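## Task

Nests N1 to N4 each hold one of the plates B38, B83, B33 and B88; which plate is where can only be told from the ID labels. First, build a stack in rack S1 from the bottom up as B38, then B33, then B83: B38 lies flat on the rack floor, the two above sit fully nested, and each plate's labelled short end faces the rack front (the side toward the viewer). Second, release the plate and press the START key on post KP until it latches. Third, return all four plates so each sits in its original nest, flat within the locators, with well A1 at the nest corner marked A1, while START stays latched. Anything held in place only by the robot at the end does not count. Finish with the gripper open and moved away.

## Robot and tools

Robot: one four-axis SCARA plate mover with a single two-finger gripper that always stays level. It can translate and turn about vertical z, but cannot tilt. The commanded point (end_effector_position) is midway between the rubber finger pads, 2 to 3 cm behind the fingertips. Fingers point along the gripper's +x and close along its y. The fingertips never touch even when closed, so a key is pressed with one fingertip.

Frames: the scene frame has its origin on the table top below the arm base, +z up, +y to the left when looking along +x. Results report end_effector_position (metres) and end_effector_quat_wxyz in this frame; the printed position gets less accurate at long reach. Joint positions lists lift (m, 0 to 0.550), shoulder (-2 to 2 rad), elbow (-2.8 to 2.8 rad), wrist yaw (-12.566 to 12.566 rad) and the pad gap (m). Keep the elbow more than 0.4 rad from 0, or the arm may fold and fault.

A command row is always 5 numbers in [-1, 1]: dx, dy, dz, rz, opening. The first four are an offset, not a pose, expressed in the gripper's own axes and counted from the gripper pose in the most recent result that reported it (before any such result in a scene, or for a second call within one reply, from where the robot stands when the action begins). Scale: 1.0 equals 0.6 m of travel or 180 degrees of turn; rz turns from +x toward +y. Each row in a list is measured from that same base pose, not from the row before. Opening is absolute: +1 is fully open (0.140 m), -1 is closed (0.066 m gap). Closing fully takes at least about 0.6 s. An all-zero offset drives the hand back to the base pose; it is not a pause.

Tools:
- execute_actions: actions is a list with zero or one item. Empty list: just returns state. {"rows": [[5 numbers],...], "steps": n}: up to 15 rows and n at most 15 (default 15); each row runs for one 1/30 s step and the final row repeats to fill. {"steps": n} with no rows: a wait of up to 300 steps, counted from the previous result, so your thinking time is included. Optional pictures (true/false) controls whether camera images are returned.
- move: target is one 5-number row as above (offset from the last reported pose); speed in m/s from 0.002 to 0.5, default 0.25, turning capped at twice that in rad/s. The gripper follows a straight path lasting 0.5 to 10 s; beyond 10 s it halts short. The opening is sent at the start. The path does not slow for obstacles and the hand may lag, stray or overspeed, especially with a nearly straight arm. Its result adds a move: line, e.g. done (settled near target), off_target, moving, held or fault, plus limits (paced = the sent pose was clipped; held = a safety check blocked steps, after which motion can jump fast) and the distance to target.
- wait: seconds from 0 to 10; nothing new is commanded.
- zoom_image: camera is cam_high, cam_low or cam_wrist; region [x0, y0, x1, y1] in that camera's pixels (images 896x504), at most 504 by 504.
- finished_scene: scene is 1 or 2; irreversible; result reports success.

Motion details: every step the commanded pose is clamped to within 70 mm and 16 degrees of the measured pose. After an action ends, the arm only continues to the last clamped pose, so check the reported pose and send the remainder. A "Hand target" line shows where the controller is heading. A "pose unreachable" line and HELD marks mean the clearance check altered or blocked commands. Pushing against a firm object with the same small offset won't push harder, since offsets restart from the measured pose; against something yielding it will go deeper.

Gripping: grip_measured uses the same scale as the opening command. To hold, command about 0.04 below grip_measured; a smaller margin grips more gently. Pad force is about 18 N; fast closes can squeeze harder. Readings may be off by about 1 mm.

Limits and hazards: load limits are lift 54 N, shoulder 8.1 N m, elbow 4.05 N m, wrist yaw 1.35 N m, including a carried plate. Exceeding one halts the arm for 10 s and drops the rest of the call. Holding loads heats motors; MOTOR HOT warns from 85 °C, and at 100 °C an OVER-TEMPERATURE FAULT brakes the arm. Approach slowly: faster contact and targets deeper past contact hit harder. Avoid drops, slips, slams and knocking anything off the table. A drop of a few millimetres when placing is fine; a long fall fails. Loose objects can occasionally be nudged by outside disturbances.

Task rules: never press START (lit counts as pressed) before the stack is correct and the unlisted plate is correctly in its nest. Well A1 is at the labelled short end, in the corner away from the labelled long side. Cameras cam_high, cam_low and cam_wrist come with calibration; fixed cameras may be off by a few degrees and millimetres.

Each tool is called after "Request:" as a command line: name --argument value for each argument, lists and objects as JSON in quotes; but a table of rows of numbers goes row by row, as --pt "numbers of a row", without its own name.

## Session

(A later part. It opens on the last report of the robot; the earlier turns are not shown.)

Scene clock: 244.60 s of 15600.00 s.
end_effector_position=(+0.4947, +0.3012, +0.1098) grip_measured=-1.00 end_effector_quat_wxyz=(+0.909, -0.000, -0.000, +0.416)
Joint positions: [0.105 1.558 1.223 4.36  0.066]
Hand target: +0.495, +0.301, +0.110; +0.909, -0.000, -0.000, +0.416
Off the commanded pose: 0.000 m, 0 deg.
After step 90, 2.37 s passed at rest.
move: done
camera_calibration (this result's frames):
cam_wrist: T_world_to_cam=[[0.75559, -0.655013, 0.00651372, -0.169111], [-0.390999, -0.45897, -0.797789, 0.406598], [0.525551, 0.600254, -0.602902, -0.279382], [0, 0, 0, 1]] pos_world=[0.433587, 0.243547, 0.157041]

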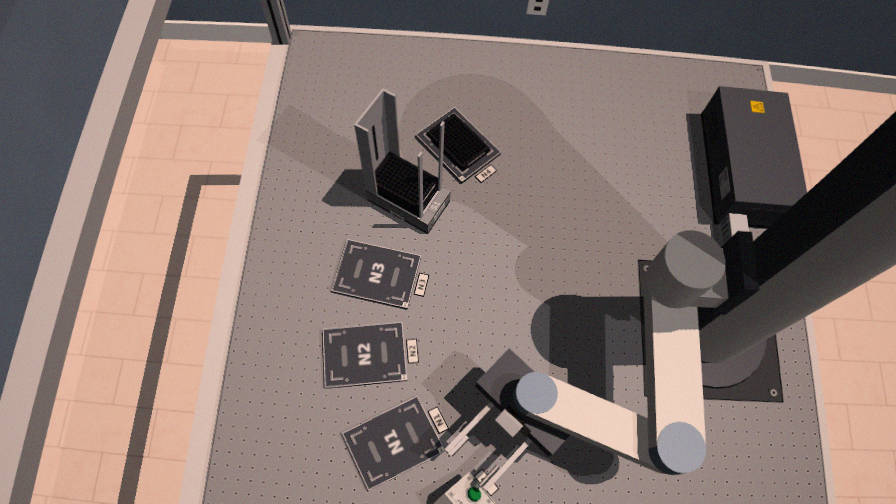

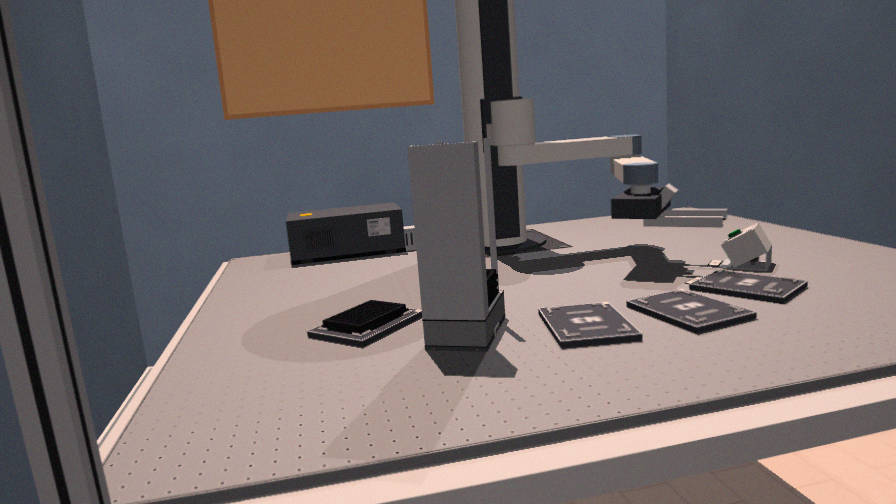

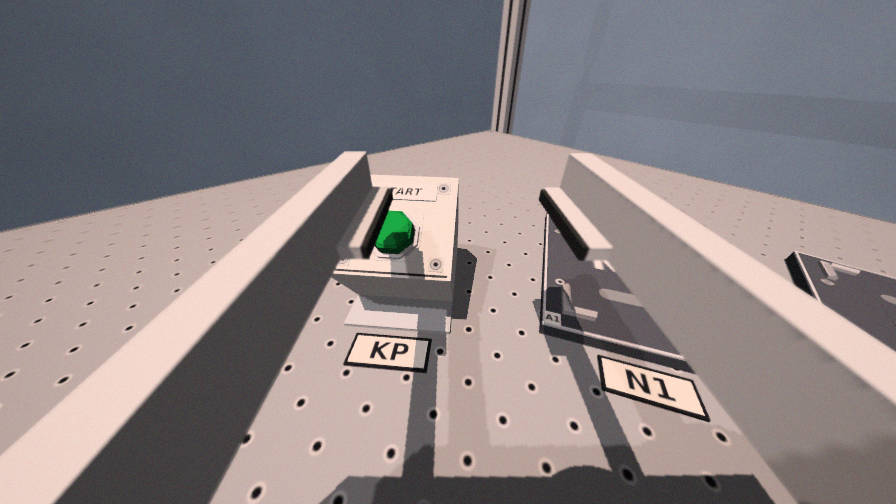

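Request:
move --target '[0.032,0.008,-0.035,0,-1]' --speed 0.05

Request:
move --target '[0,0,-0.015,0,-1]' --speed 0.01

Scene clock: 250.43 s of 15600.00 s.
end_effector_position=(+0.5035, +0.3190, +0.0888) grip_measured=-1.00 end_effector_quat_wxyz=(+0.909, -0.000, -0.000, +0.416)
Joint positions: [0.084 1.548 1.311 4.282 0.066]
Hand target: +0.504, +0.319, +0.089; +0.909, -0.000, -0.000, +0.416
Off the commanded pose: 0.000 m, 0 deg.
After step 90, 2.00 s passed at rest.
move: done
camera_calibration (this result's frames):
cam_wrist: T_world_to_cam=[[0.755928, -0.654622, 0.00651372, -0.164299], [-0.390761, -0.459172, -0.797789, 0.401353], [0.525241, 0.600526, -0.602902, -0.30733], [0, 0, 0, 1]] pos_world=[0.442454, 0.261296, 0.135975]

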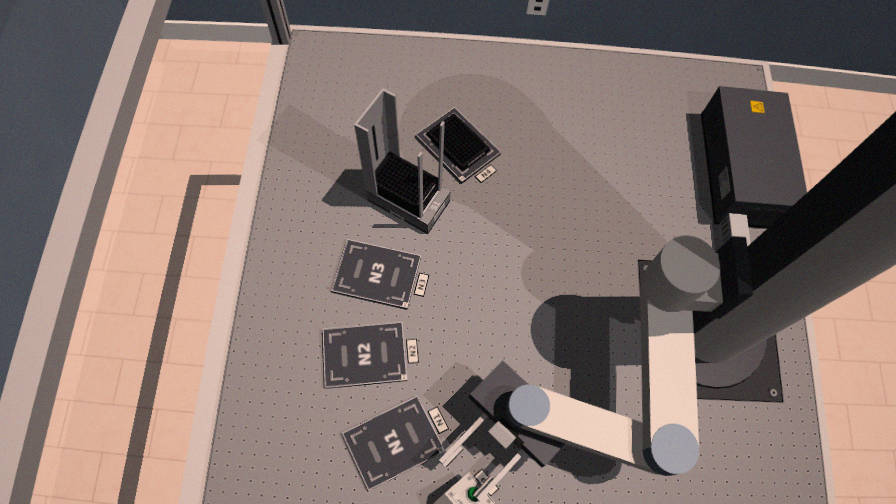

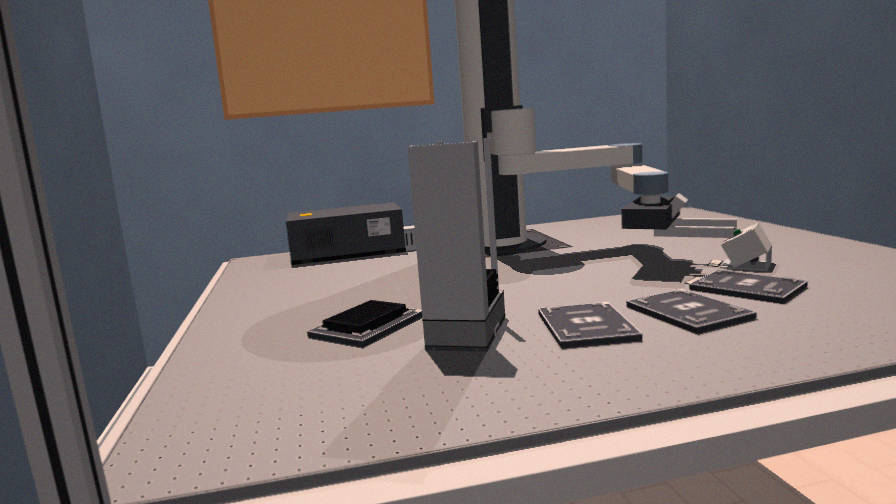

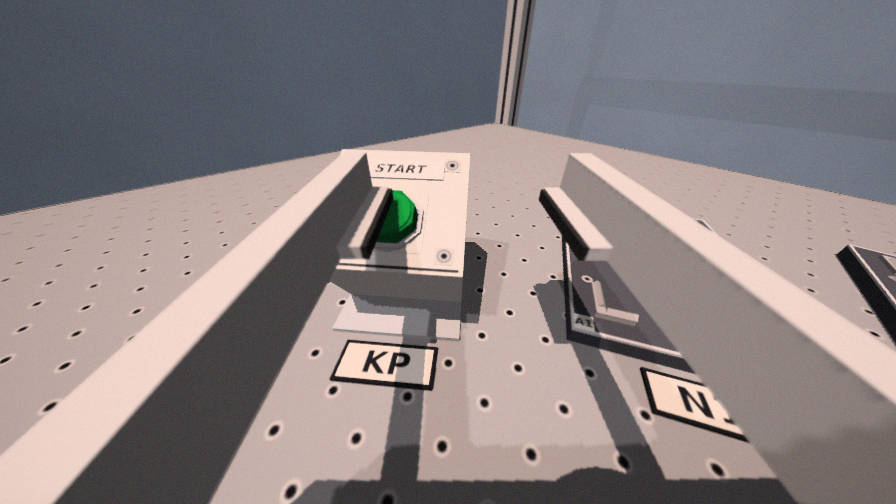

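Scene clock: 251.57 s of 15600.00 s.
end_effector_position=(+0.5035, +0.3190, +0.0800) grip_measured=-1.00 end_effector_quat_wxyz=(+0.909, -0.000, -0.000, +0.416)
Joint positions: [0.075 1.548 1.311 4.282 0.066]
Hand target: +0.504, +0.319, +0.080; +0.909, -0.000, -0.000, +0.416
Off the commanded pose: 0.000 m, 0 deg.
move: done
camera_calibration (this result's frames):
cam_wrist: T_world_to_cam=[[0.755922, -0.65463, 0.00651372, -0.164235], [-0.390766, -0.459168, -0.797789, 0.394317], [0.525247, 0.60052, -0.602902, -0.312643], [0, 0, 0, 1]] pos_world=[0.442449, 0.261293, 0.127159]

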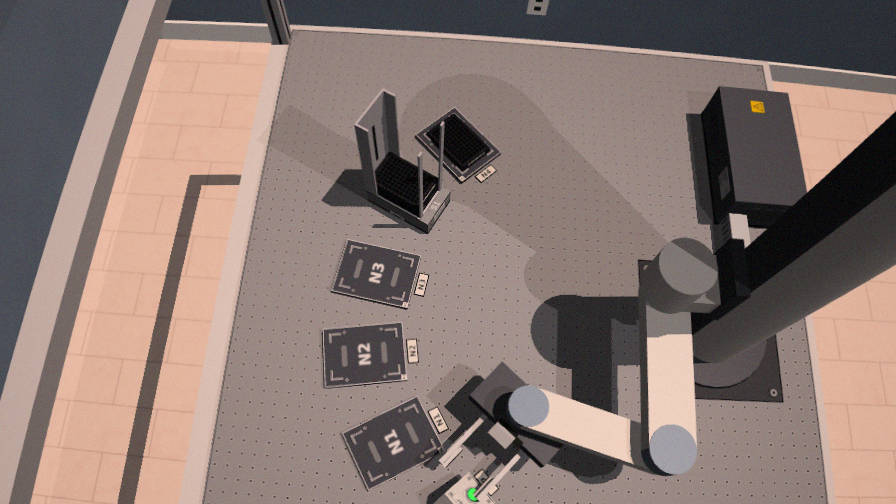

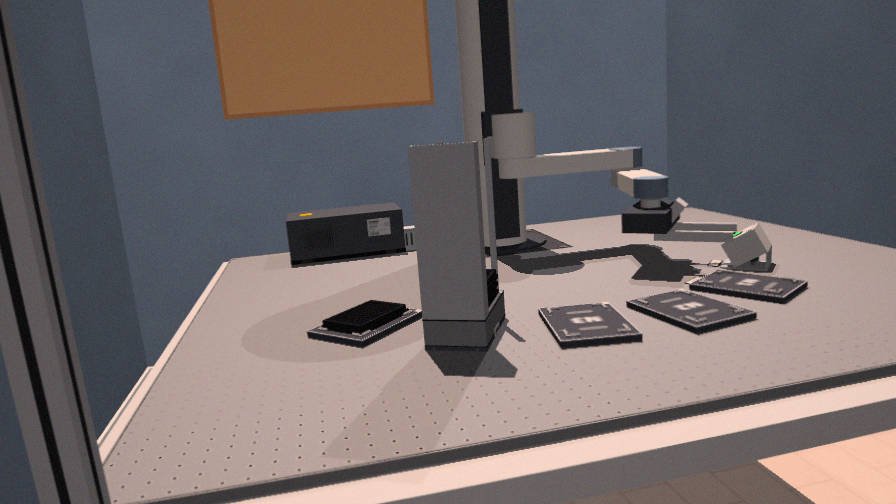

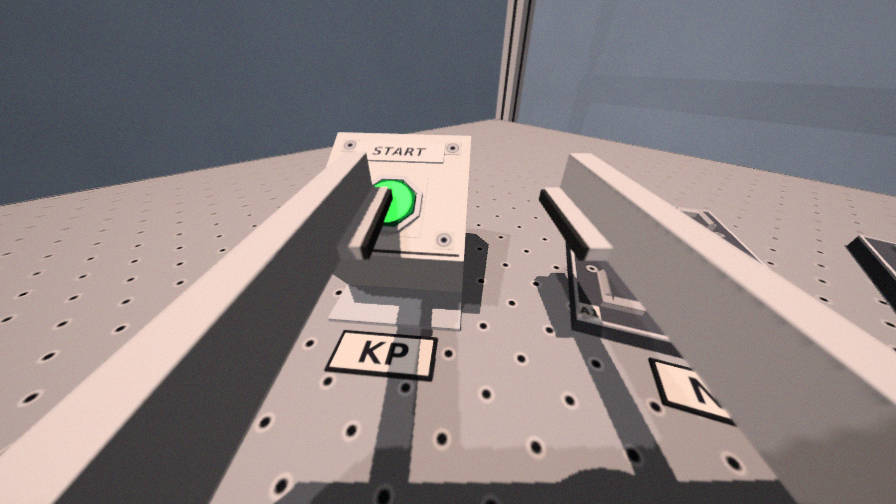

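Request:
move --target '[0.001,0,-0.003,0,-1]' --speed 0.005

Request:
move --target '[0,0,0.05,0,-1]' --speed 0.1

Scene clock: 254.43 s of 15600.00 s.
end_effector_position=(+0.5036, +0.3191, +0.0793) grip_measured=-1.00 end_effector_quat_wxyz=(+0.909, -0.000, -0.000, +0.416)
Joint positions: [0.074 1.547 1.312 4.282 0.066]
Hand target: +0.504, +0.319, +0.078; +0.909, -0.000, -0.000, +0.416
Off the commanded pose: 0.001 m, 0 deg.
move: done
camera_calibration (this result's frames):
cam_wrist: T_world_to_cam=[[0.756255, -0.654244, 0.00651372, -0.16454], [-0.390532, -0.459367, -0.797789, 0.39385], [0.524941, 0.600788, -0.602902, -0.313119], [0, 0, 0, 1]] pos_world=[0.442614, 0.26139, 0.126501]

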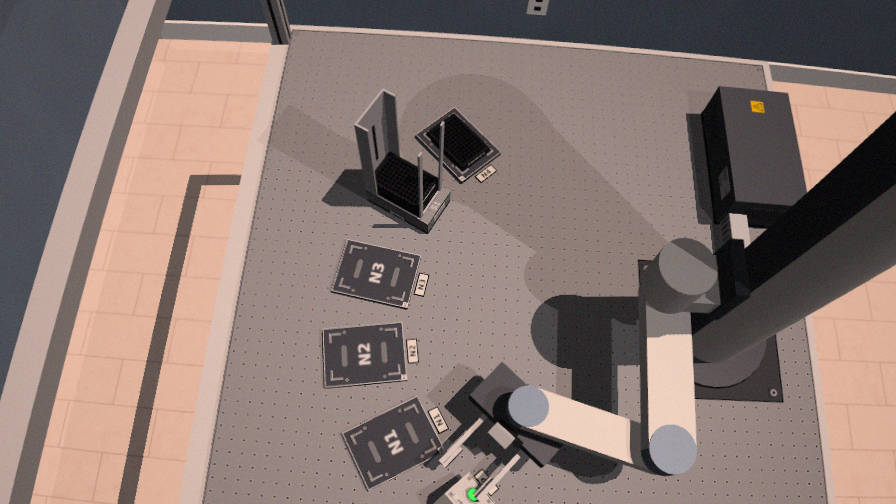

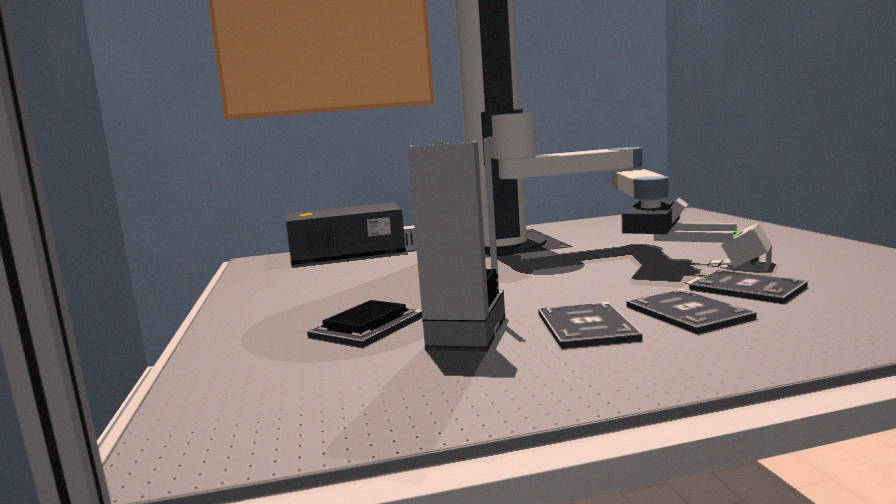

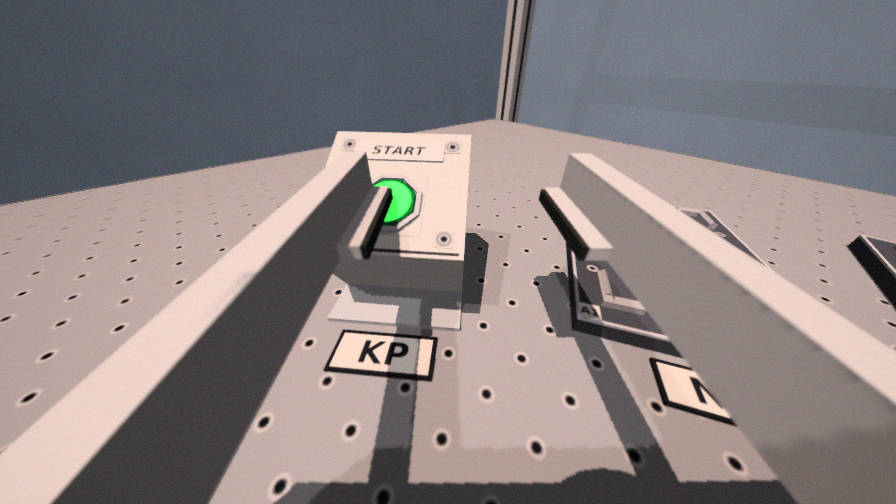

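Scene clock: 255.17 s of 15600.00 s.
end_effector_position=(+0.5036, +0.3191, +0.1094) grip_measured=-1.00 end_effector_quat_wxyz=(+0.909, -0.000, -0.000, +0.416)
Joint positions: [0.104 1.547 1.312 4.283 0.066]
Hand target: +0.504, +0.319, +0.109; +0.909, -0.000, -0.000, +0.416
Off the commanded pose: 0.000 m, 0 deg.
move: done
camera_calibration (this result's frames):
cam_wrist: T_world_to_cam=[[0.756443, -0.654027, 0.00651372, -0.164827], [-0.3904, -0.459479, -0.797789, 0.417805], [0.524769, 0.600939, -0.602902, -0.294949], [0, 0, 0, 1]] pos_world=[0.442574, 0.261418, 0.156568]

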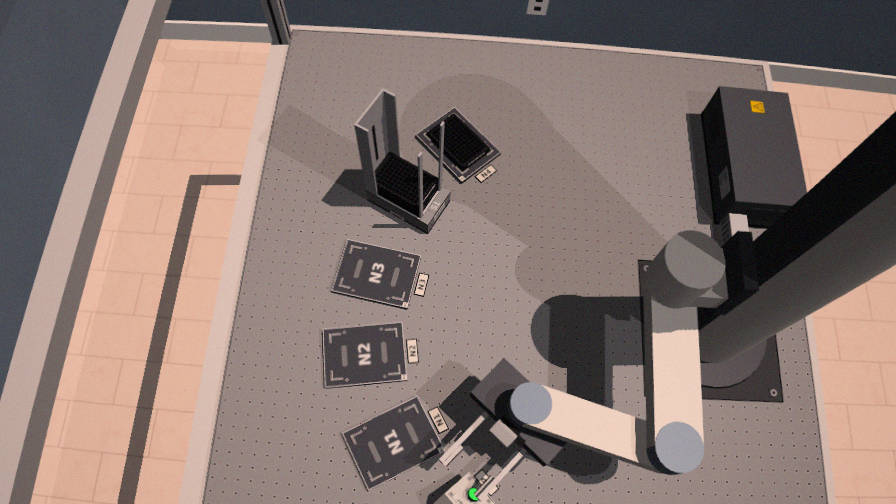

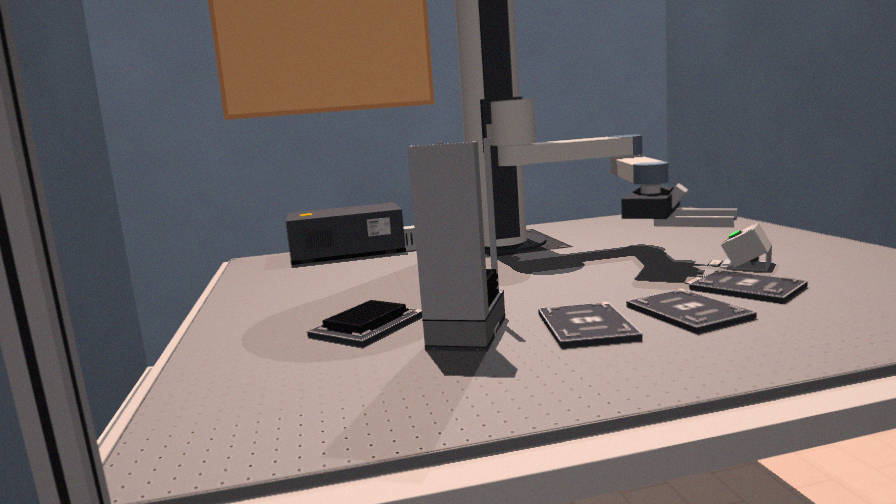

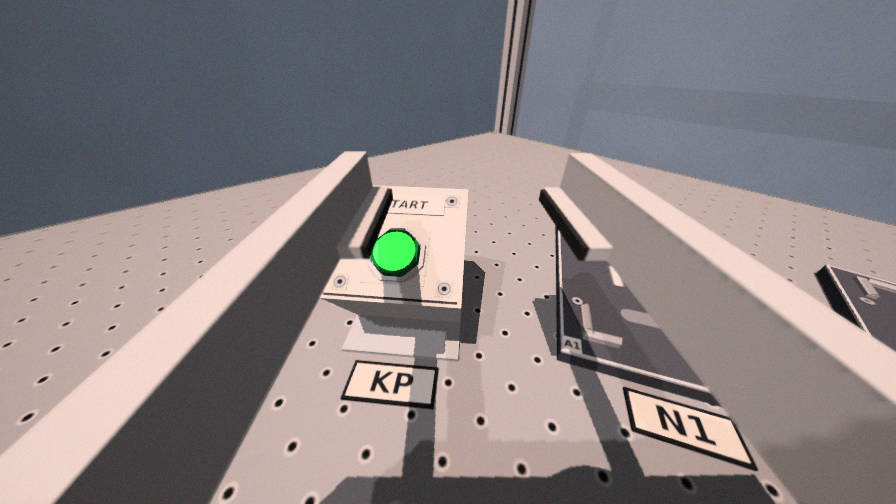

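Request:
move --target '[-0.6059,-0.5955,-0.0192,-0.4272,-0.5]' --speed 0.35

Request:
execute_actions --actions '[{"rows":[[0,0,0,0,1]],"steps":15}]' --pictures false

Request:
move --target '[0.2333,0,0,0,1]' --speed 0.15

Scene clock: 262.40 s of 15600.00 s.
end_effector_position=(+0.5367, -0.1896, +0.0979) grip_measured=-0.50 end_effector_quat_wxyz=(+0.971, -0.000, -0.000, -0.239)
Joint positions: [0.093 0.422 1.075 4.303 0.085]
Hand target: +0.537, -0.190, +0.098; +0.971, -0.000, -0.000, -0.239
Off the commanded pose: 0.000 m, 0 deg.
After step 90, 1.87 s passed at rest.
move: done
camera_calibration (this result's frames):
cam_wrist: T_world_to_cam=[[-0.465405, -0.885074, 0.00651372, 0.089427], [-0.536054, 0.276006, -0.797789, 0.405486], [0.704304, -0.374786, -0.602902, -0.294915], [0, 0, 0, 1]] pos_world=[0.466692, -0.143297, 0.145104]

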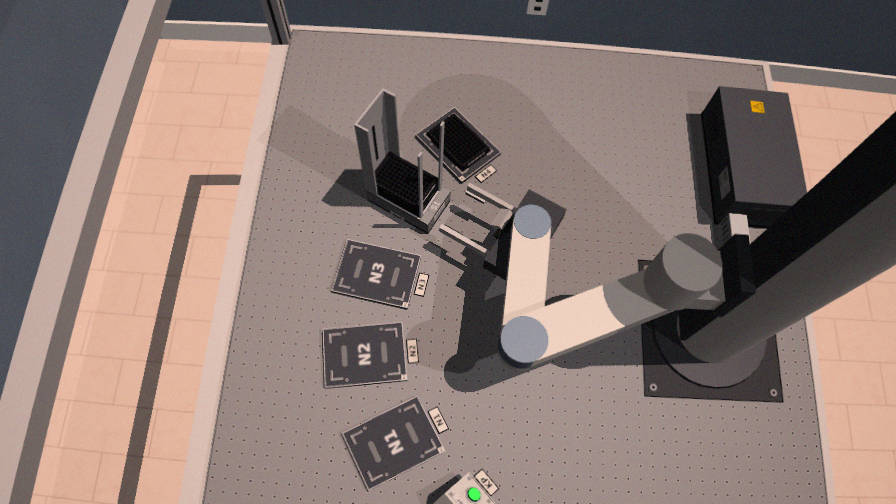

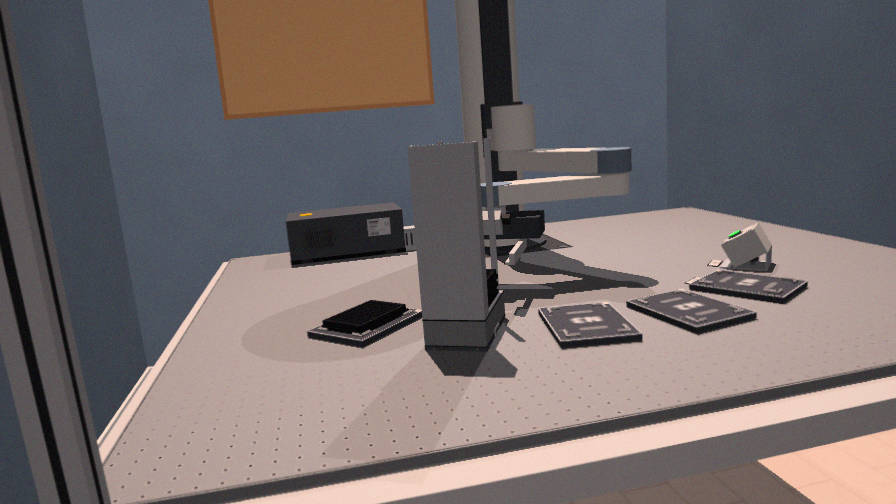

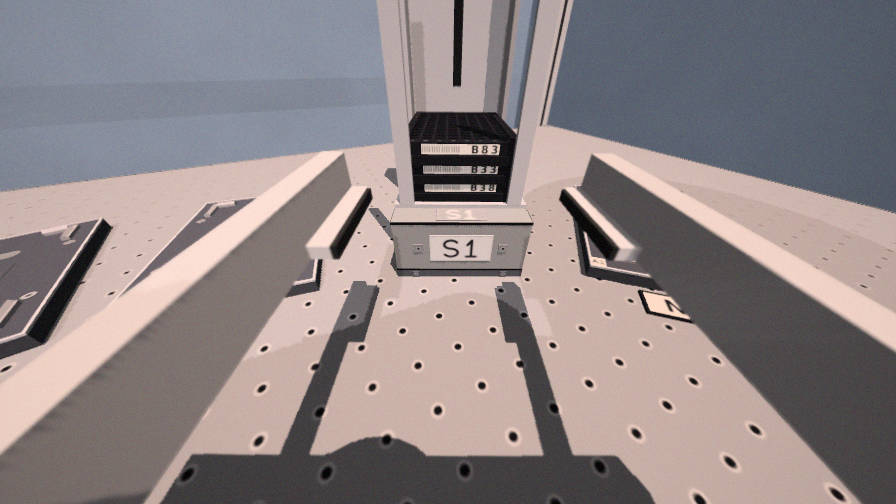

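Scene clock: 262.90 s of 15600.00 s.
end_effector_position=(+0.5367, -0.1896, +0.0979) grip_measured=+0.99 end_effector_quat_wxyz=(+0.971, -0.000, -0.000, -0.239)
Joint positions: [0.093 0.422 1.075 4.303 0.14 ]
Hand target: +0.537, -0.190, +0.098; +0.971, -0.000, -0.000, -0.239
Off the commanded pose: 0.000 m, 0 deg.
Steps of this call (steps 1 to 15: all 15 steps of this action). Readings (end_effector_position):
1: (+0.5367, -0.1896, +0.0979)
2: (+0.5367, -0.1896, +0.0979)
4: (+0.5367, -0.1896, +0.0979)
8: (+0.5367, -0.1896, +0.0979)
15: the state above

Scene clock: 264.40 s of 15600.00 s.
end_effector_position=(+0.6607, -0.2546, +0.0979) grip_measured=+0.99 end_effector_quat_wxyz=(+0.971, -0.000, -0.000, -0.239)
Joint positions: [0.093 0.126 1.802 3.872 0.14 ]
Hand target: +0.661, -0.255, +0.098; +0.971, -0.000, -0.000, -0.239
Off the commanded pose: 0.000 m, 0 deg.
move: done
camera_calibration (this result's frames):
cam_wrist: T_world_to_cam=[[-0.465285, -0.885137, 0.00651372, 0.0895], [-0.536092, 0.275933, -0.797789, 0.489889], [0.704355, -0.374691, -0.602902, -0.406593], [0, 0, 0, 1]] pos_world=[0.590654, -0.208303, 0.145109]

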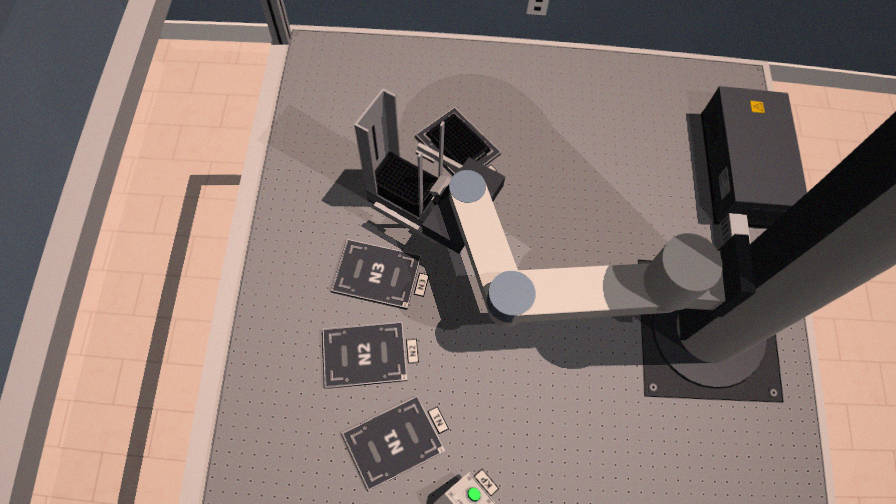

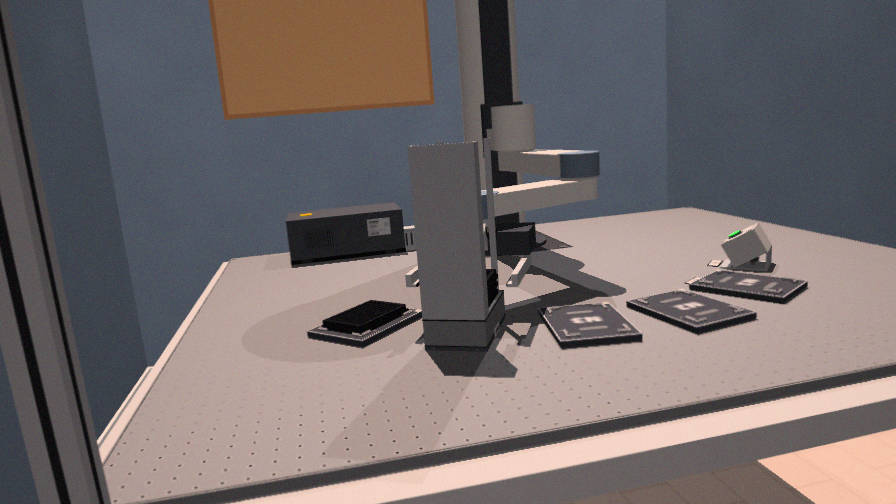

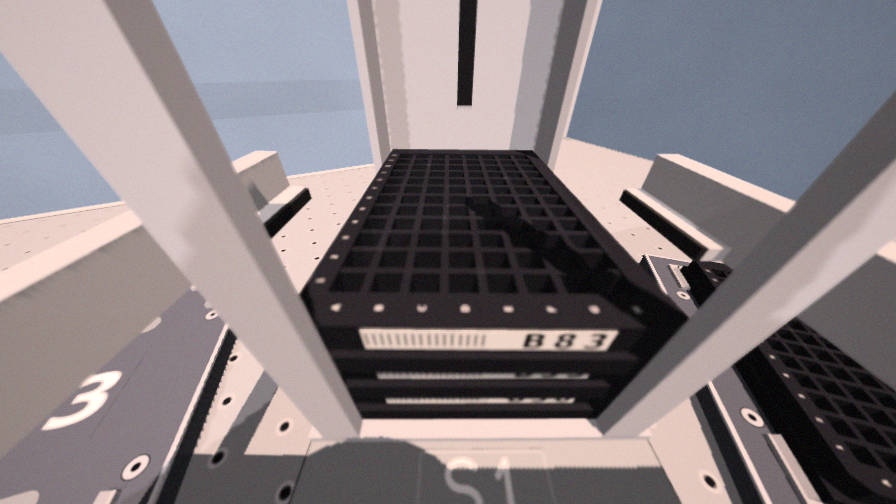

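Request:
move --target '[-0.0008,-0.0005,0,0,-0.4]' --speed 0.02

Request:
execute_actions --actions '[{"rows":[[0,0,0,0,-0.5],[0,0,0,0,-0.54],[0,0,0,0,-0.57],[0,0,0,0,-0.6],[0,0,0,0,-0.62]],"steps":12}]' --pictures false

Request:
move --target '[0,0,0.39,0,-0.62]' --speed 0.12

Scene clock: 270.60 s of 15600.00 s.
end_effector_position=(+0.6601, -0.2548, +0.0979) grip_measured=-0.40 end_effector_quat_wxyz=(+0.971, -0.000, -0.000, -0.239)
Joint positions: [0.093 0.127 1.799 3.874 0.088]
Hand target: +0.660, -0.255, +0.098; +0.971, -0.000, -0.000, -0.239
Off the commanded pose: 0.000 m, 0 deg.
After step 90, 2.50 s passed at rest.
move: done
camera_calibration (this result's frames):
cam_wrist: T_world_to_cam=[[-0.465552, -0.884997, 0.00651372, 0.0893137], [-0.536008, 0.276095, -0.797789, 0.489595], [0.704242, -0.374904, -0.602902, -0.406206], [0, 0, 0, 1]] pos_world=[0.590074, -0.208421, 0.145109]

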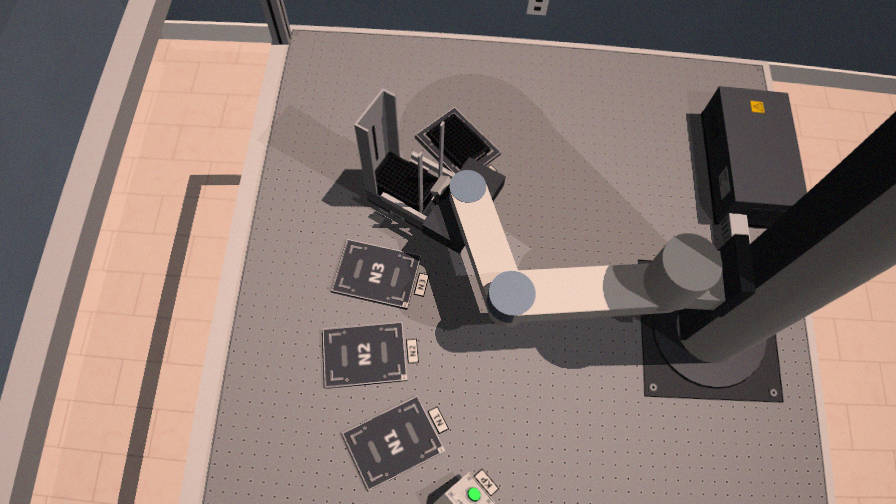

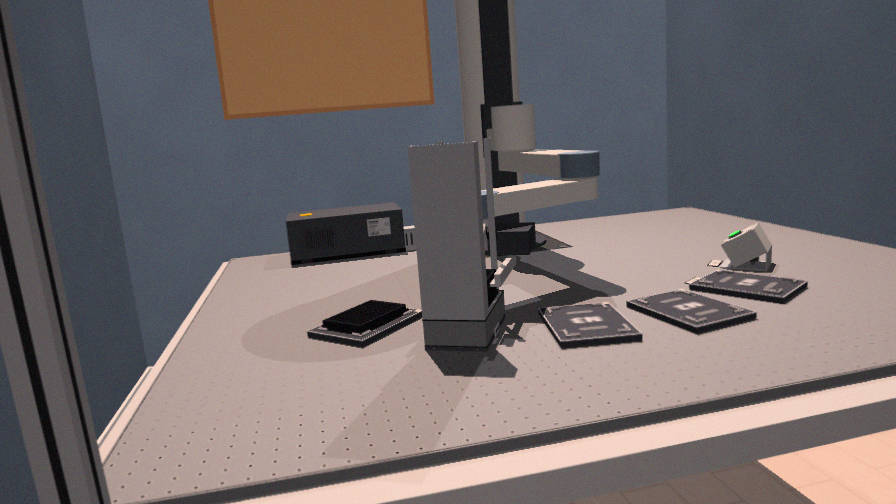

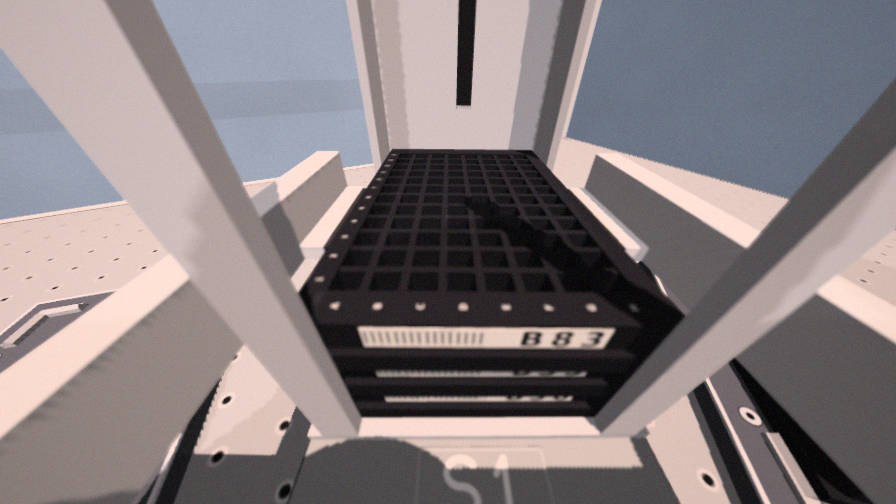

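Scene clock: 271.00 s of 15600.00 s.
end_effector_position=(+0.6601, -0.2548, +0.0982) grip_measured=-0.57 end_effector_quat_wxyz=(+0.971, -0.000, -0.000, -0.239)
Joint positions: [0.093 0.127 1.799 3.874 0.082]
Hand target: +0.660, -0.255, +0.098; +0.971, -0.000, -0.000, -0.239
Off the commanded pose: 0.000 m, 0 deg.
Steps of this call (steps 1 to 12: all 12 steps of this action). Readings (end_effector_position):
1: (+0.6601, -0.2548, +0.0979)
2: (+0.6601, -0.2548, +0.0979)
4: (+0.6601, -0.2548, +0.0982)
8: (+0.6601, -0.2548, +0.0982)
12: the state above

Scene clock: 273.50 s of 15600.00 s.
end_effector_position=(+0.6601, -0.2548, +0.3322) grip_measured=-0.57 end_effector_quat_wxyz=(+0.971, -0.000, -0.000, -0.239)
Joint positions: [0.327 0.127 1.799 3.874 0.082]
Hand target: +0.660, -0.255, +0.332; +0.971, -0.000, -0.000, -0.239
Off the commanded pose: 0.000 m, 0 deg.
move: done
camera_calibration (this result's frames):
cam_wrist: T_world_to_cam=[[-0.465602, -0.88497, 0.00651372, 0.0878193], [-0.535993, 0.276125, -0.797789, 0.676548], [0.704221, -0.374943, -0.602902, -0.264926], [0, 0, 0, 1]] pos_world=[0.59008, -0.208427, 0.379445]

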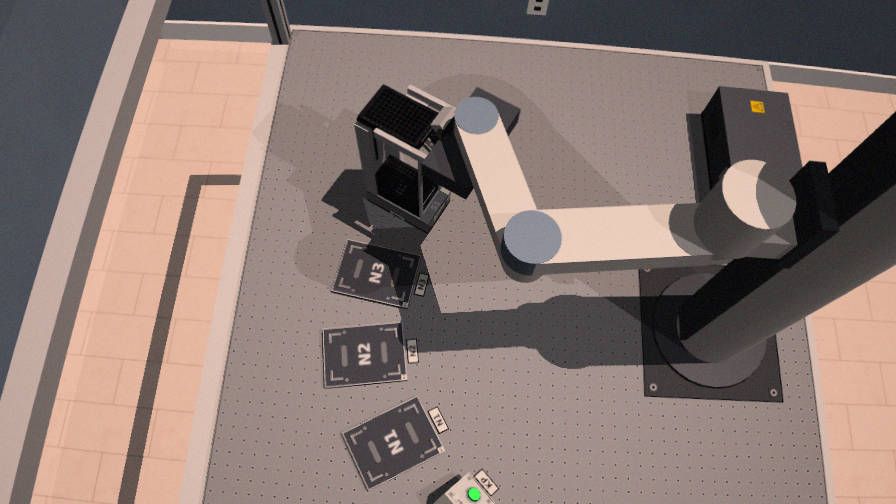

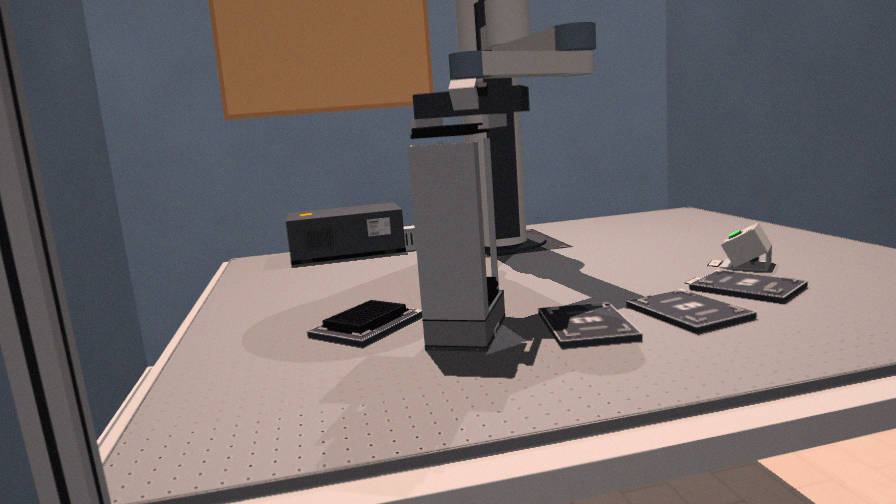

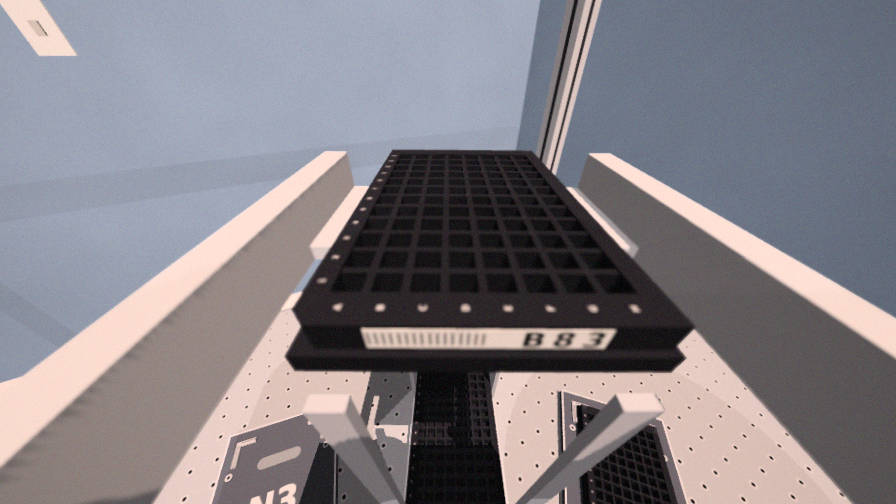

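Request:
move --target '[-0.0784,0.3,0,0.0996,-0.62]' --speed 0.25

Request:
move --target '[0,0,-0.48,0,-0.62]' --speed 0.3

Scene clock: 277.83 s of 15600.00 s.
end_effector_position=(+0.7021, -0.0733, +0.3322) grip_measured=-0.57 end_effector_quat_wxyz=(+0.996, -0.000, -0.000, -0.085)
Joint positions: [0.327 0.525 1.704 3.885 0.082]
Hand target: +0.702, -0.073, +0.332; +0.996, -0.000, -0.000, -0.085
Off the commanded pose: 0.000 m, 0 deg.
After step 90, 0.23 s passed at rest.
move: done
camera_calibration (this result's frames):
cam_wrist: T_world_to_cam=[[-0.169992, -0.985424, 0.00651372, 0.0530506], [-0.595023, 0.0973716, -0.797789, 0.677297], [0.785526, -0.139493, -0.602902, -0.266294], [0, 0, 0, 1]] pos_world=[0.621207, -0.0508184, 0.379445]

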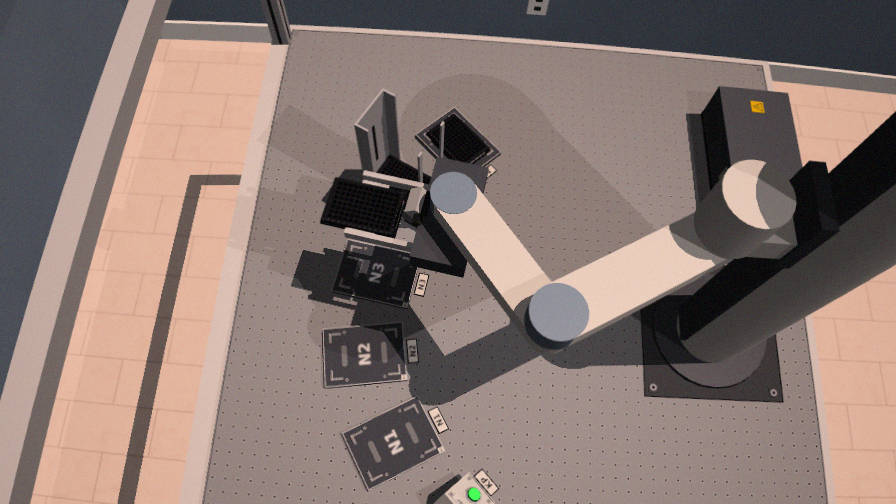

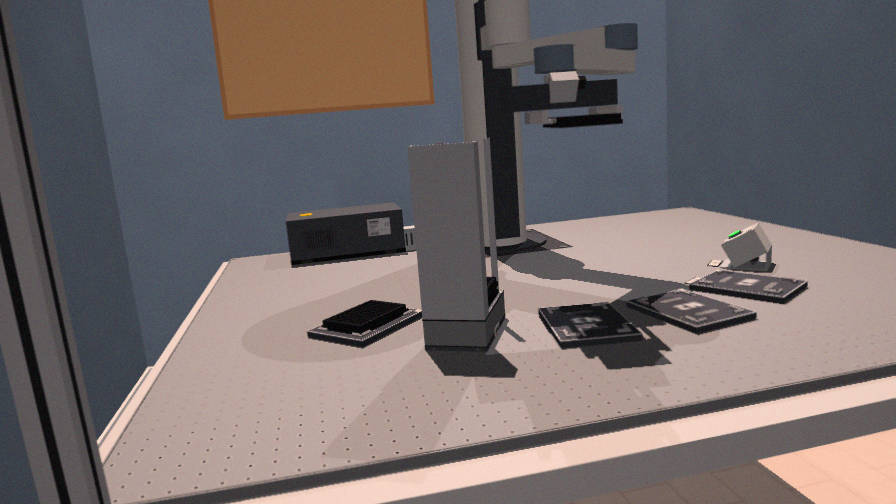

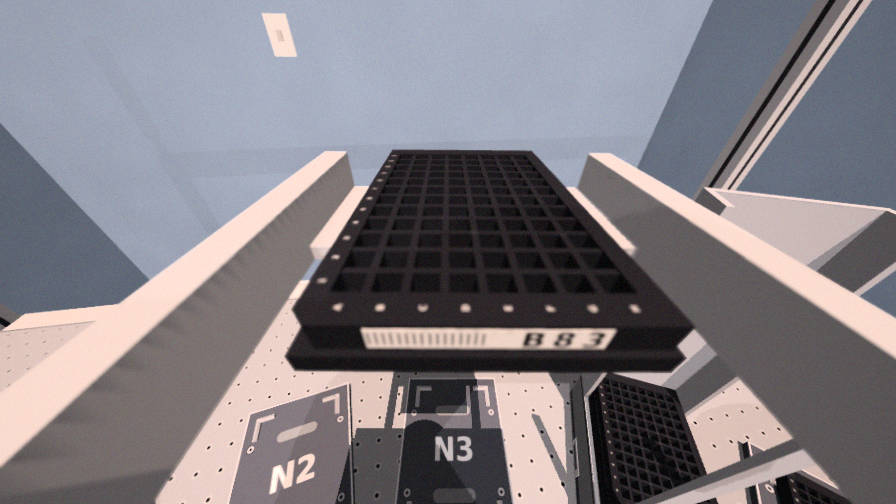

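Scene clock: 279.27 s of 15600.00 s.
end_effector_position=(+0.7021, -0.0733, +0.0442) grip_measured=-0.57 end_effector_quat_wxyz=(+0.996, -0.000, -0.000, -0.085)
Joint positions: [0.039 0.525 1.704 3.885 0.082]
Hand target: +0.702, -0.073, +0.044; +0.996, -0.000, -0.000, -0.085
Off the commanded pose: 0.000 m, 0 deg.
move: done
camera_calibration (this result's frames):
cam_wrist: T_world_to_cam=[[-0.17001, -0.985421, 0.00651372, 0.0549374], [-0.595021, 0.0973827, -0.797789, 0.447467], [0.785523, -0.139508, -0.602902, -0.439973], [0, 0, 0, 1]] pos_world=[0.621201, -0.0508187, 0.0913654]

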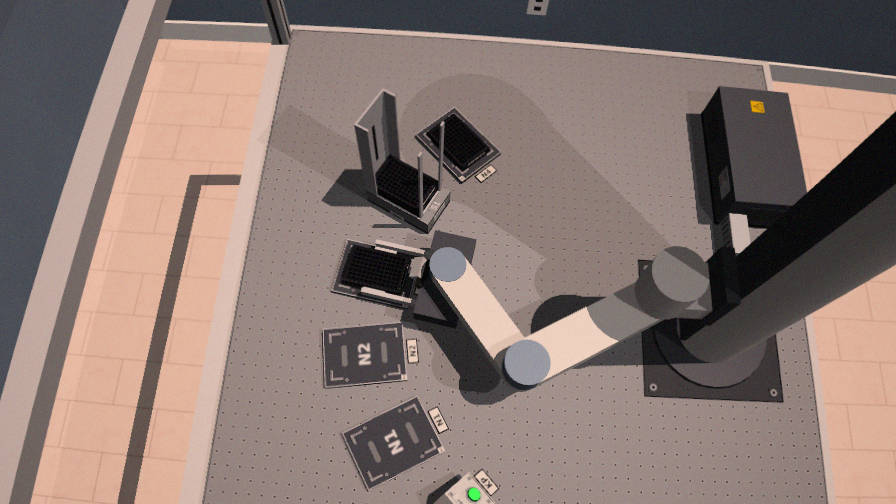

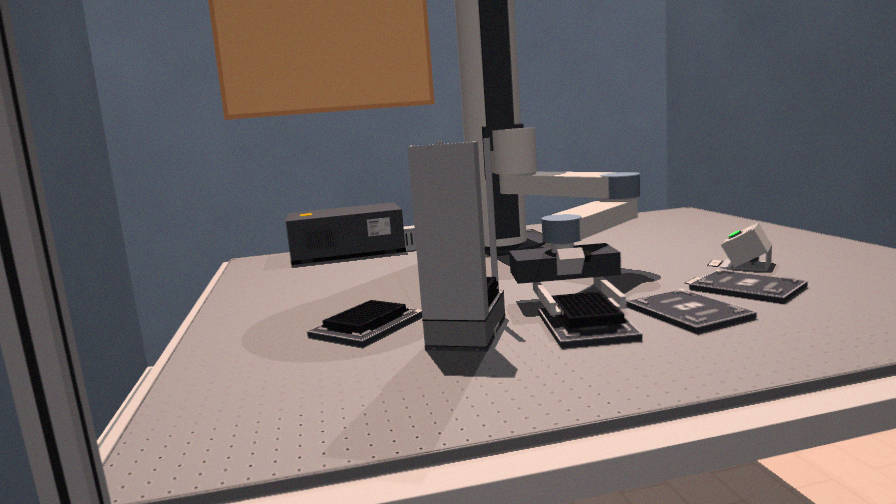

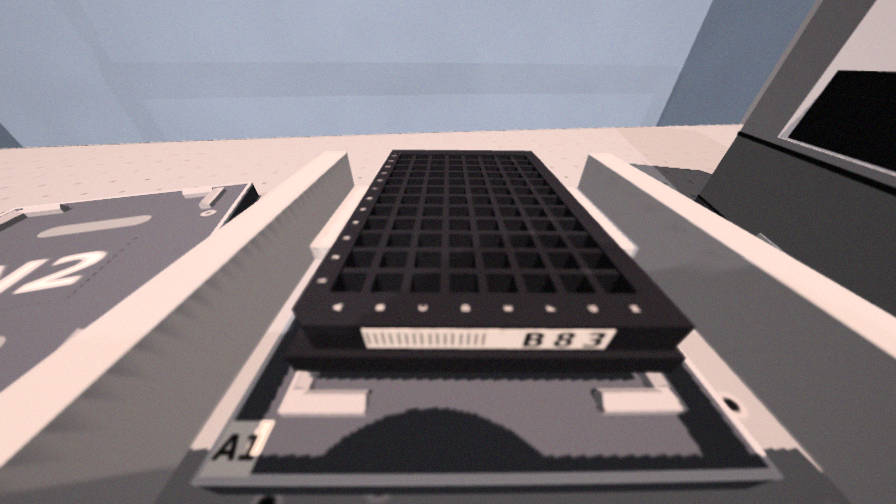

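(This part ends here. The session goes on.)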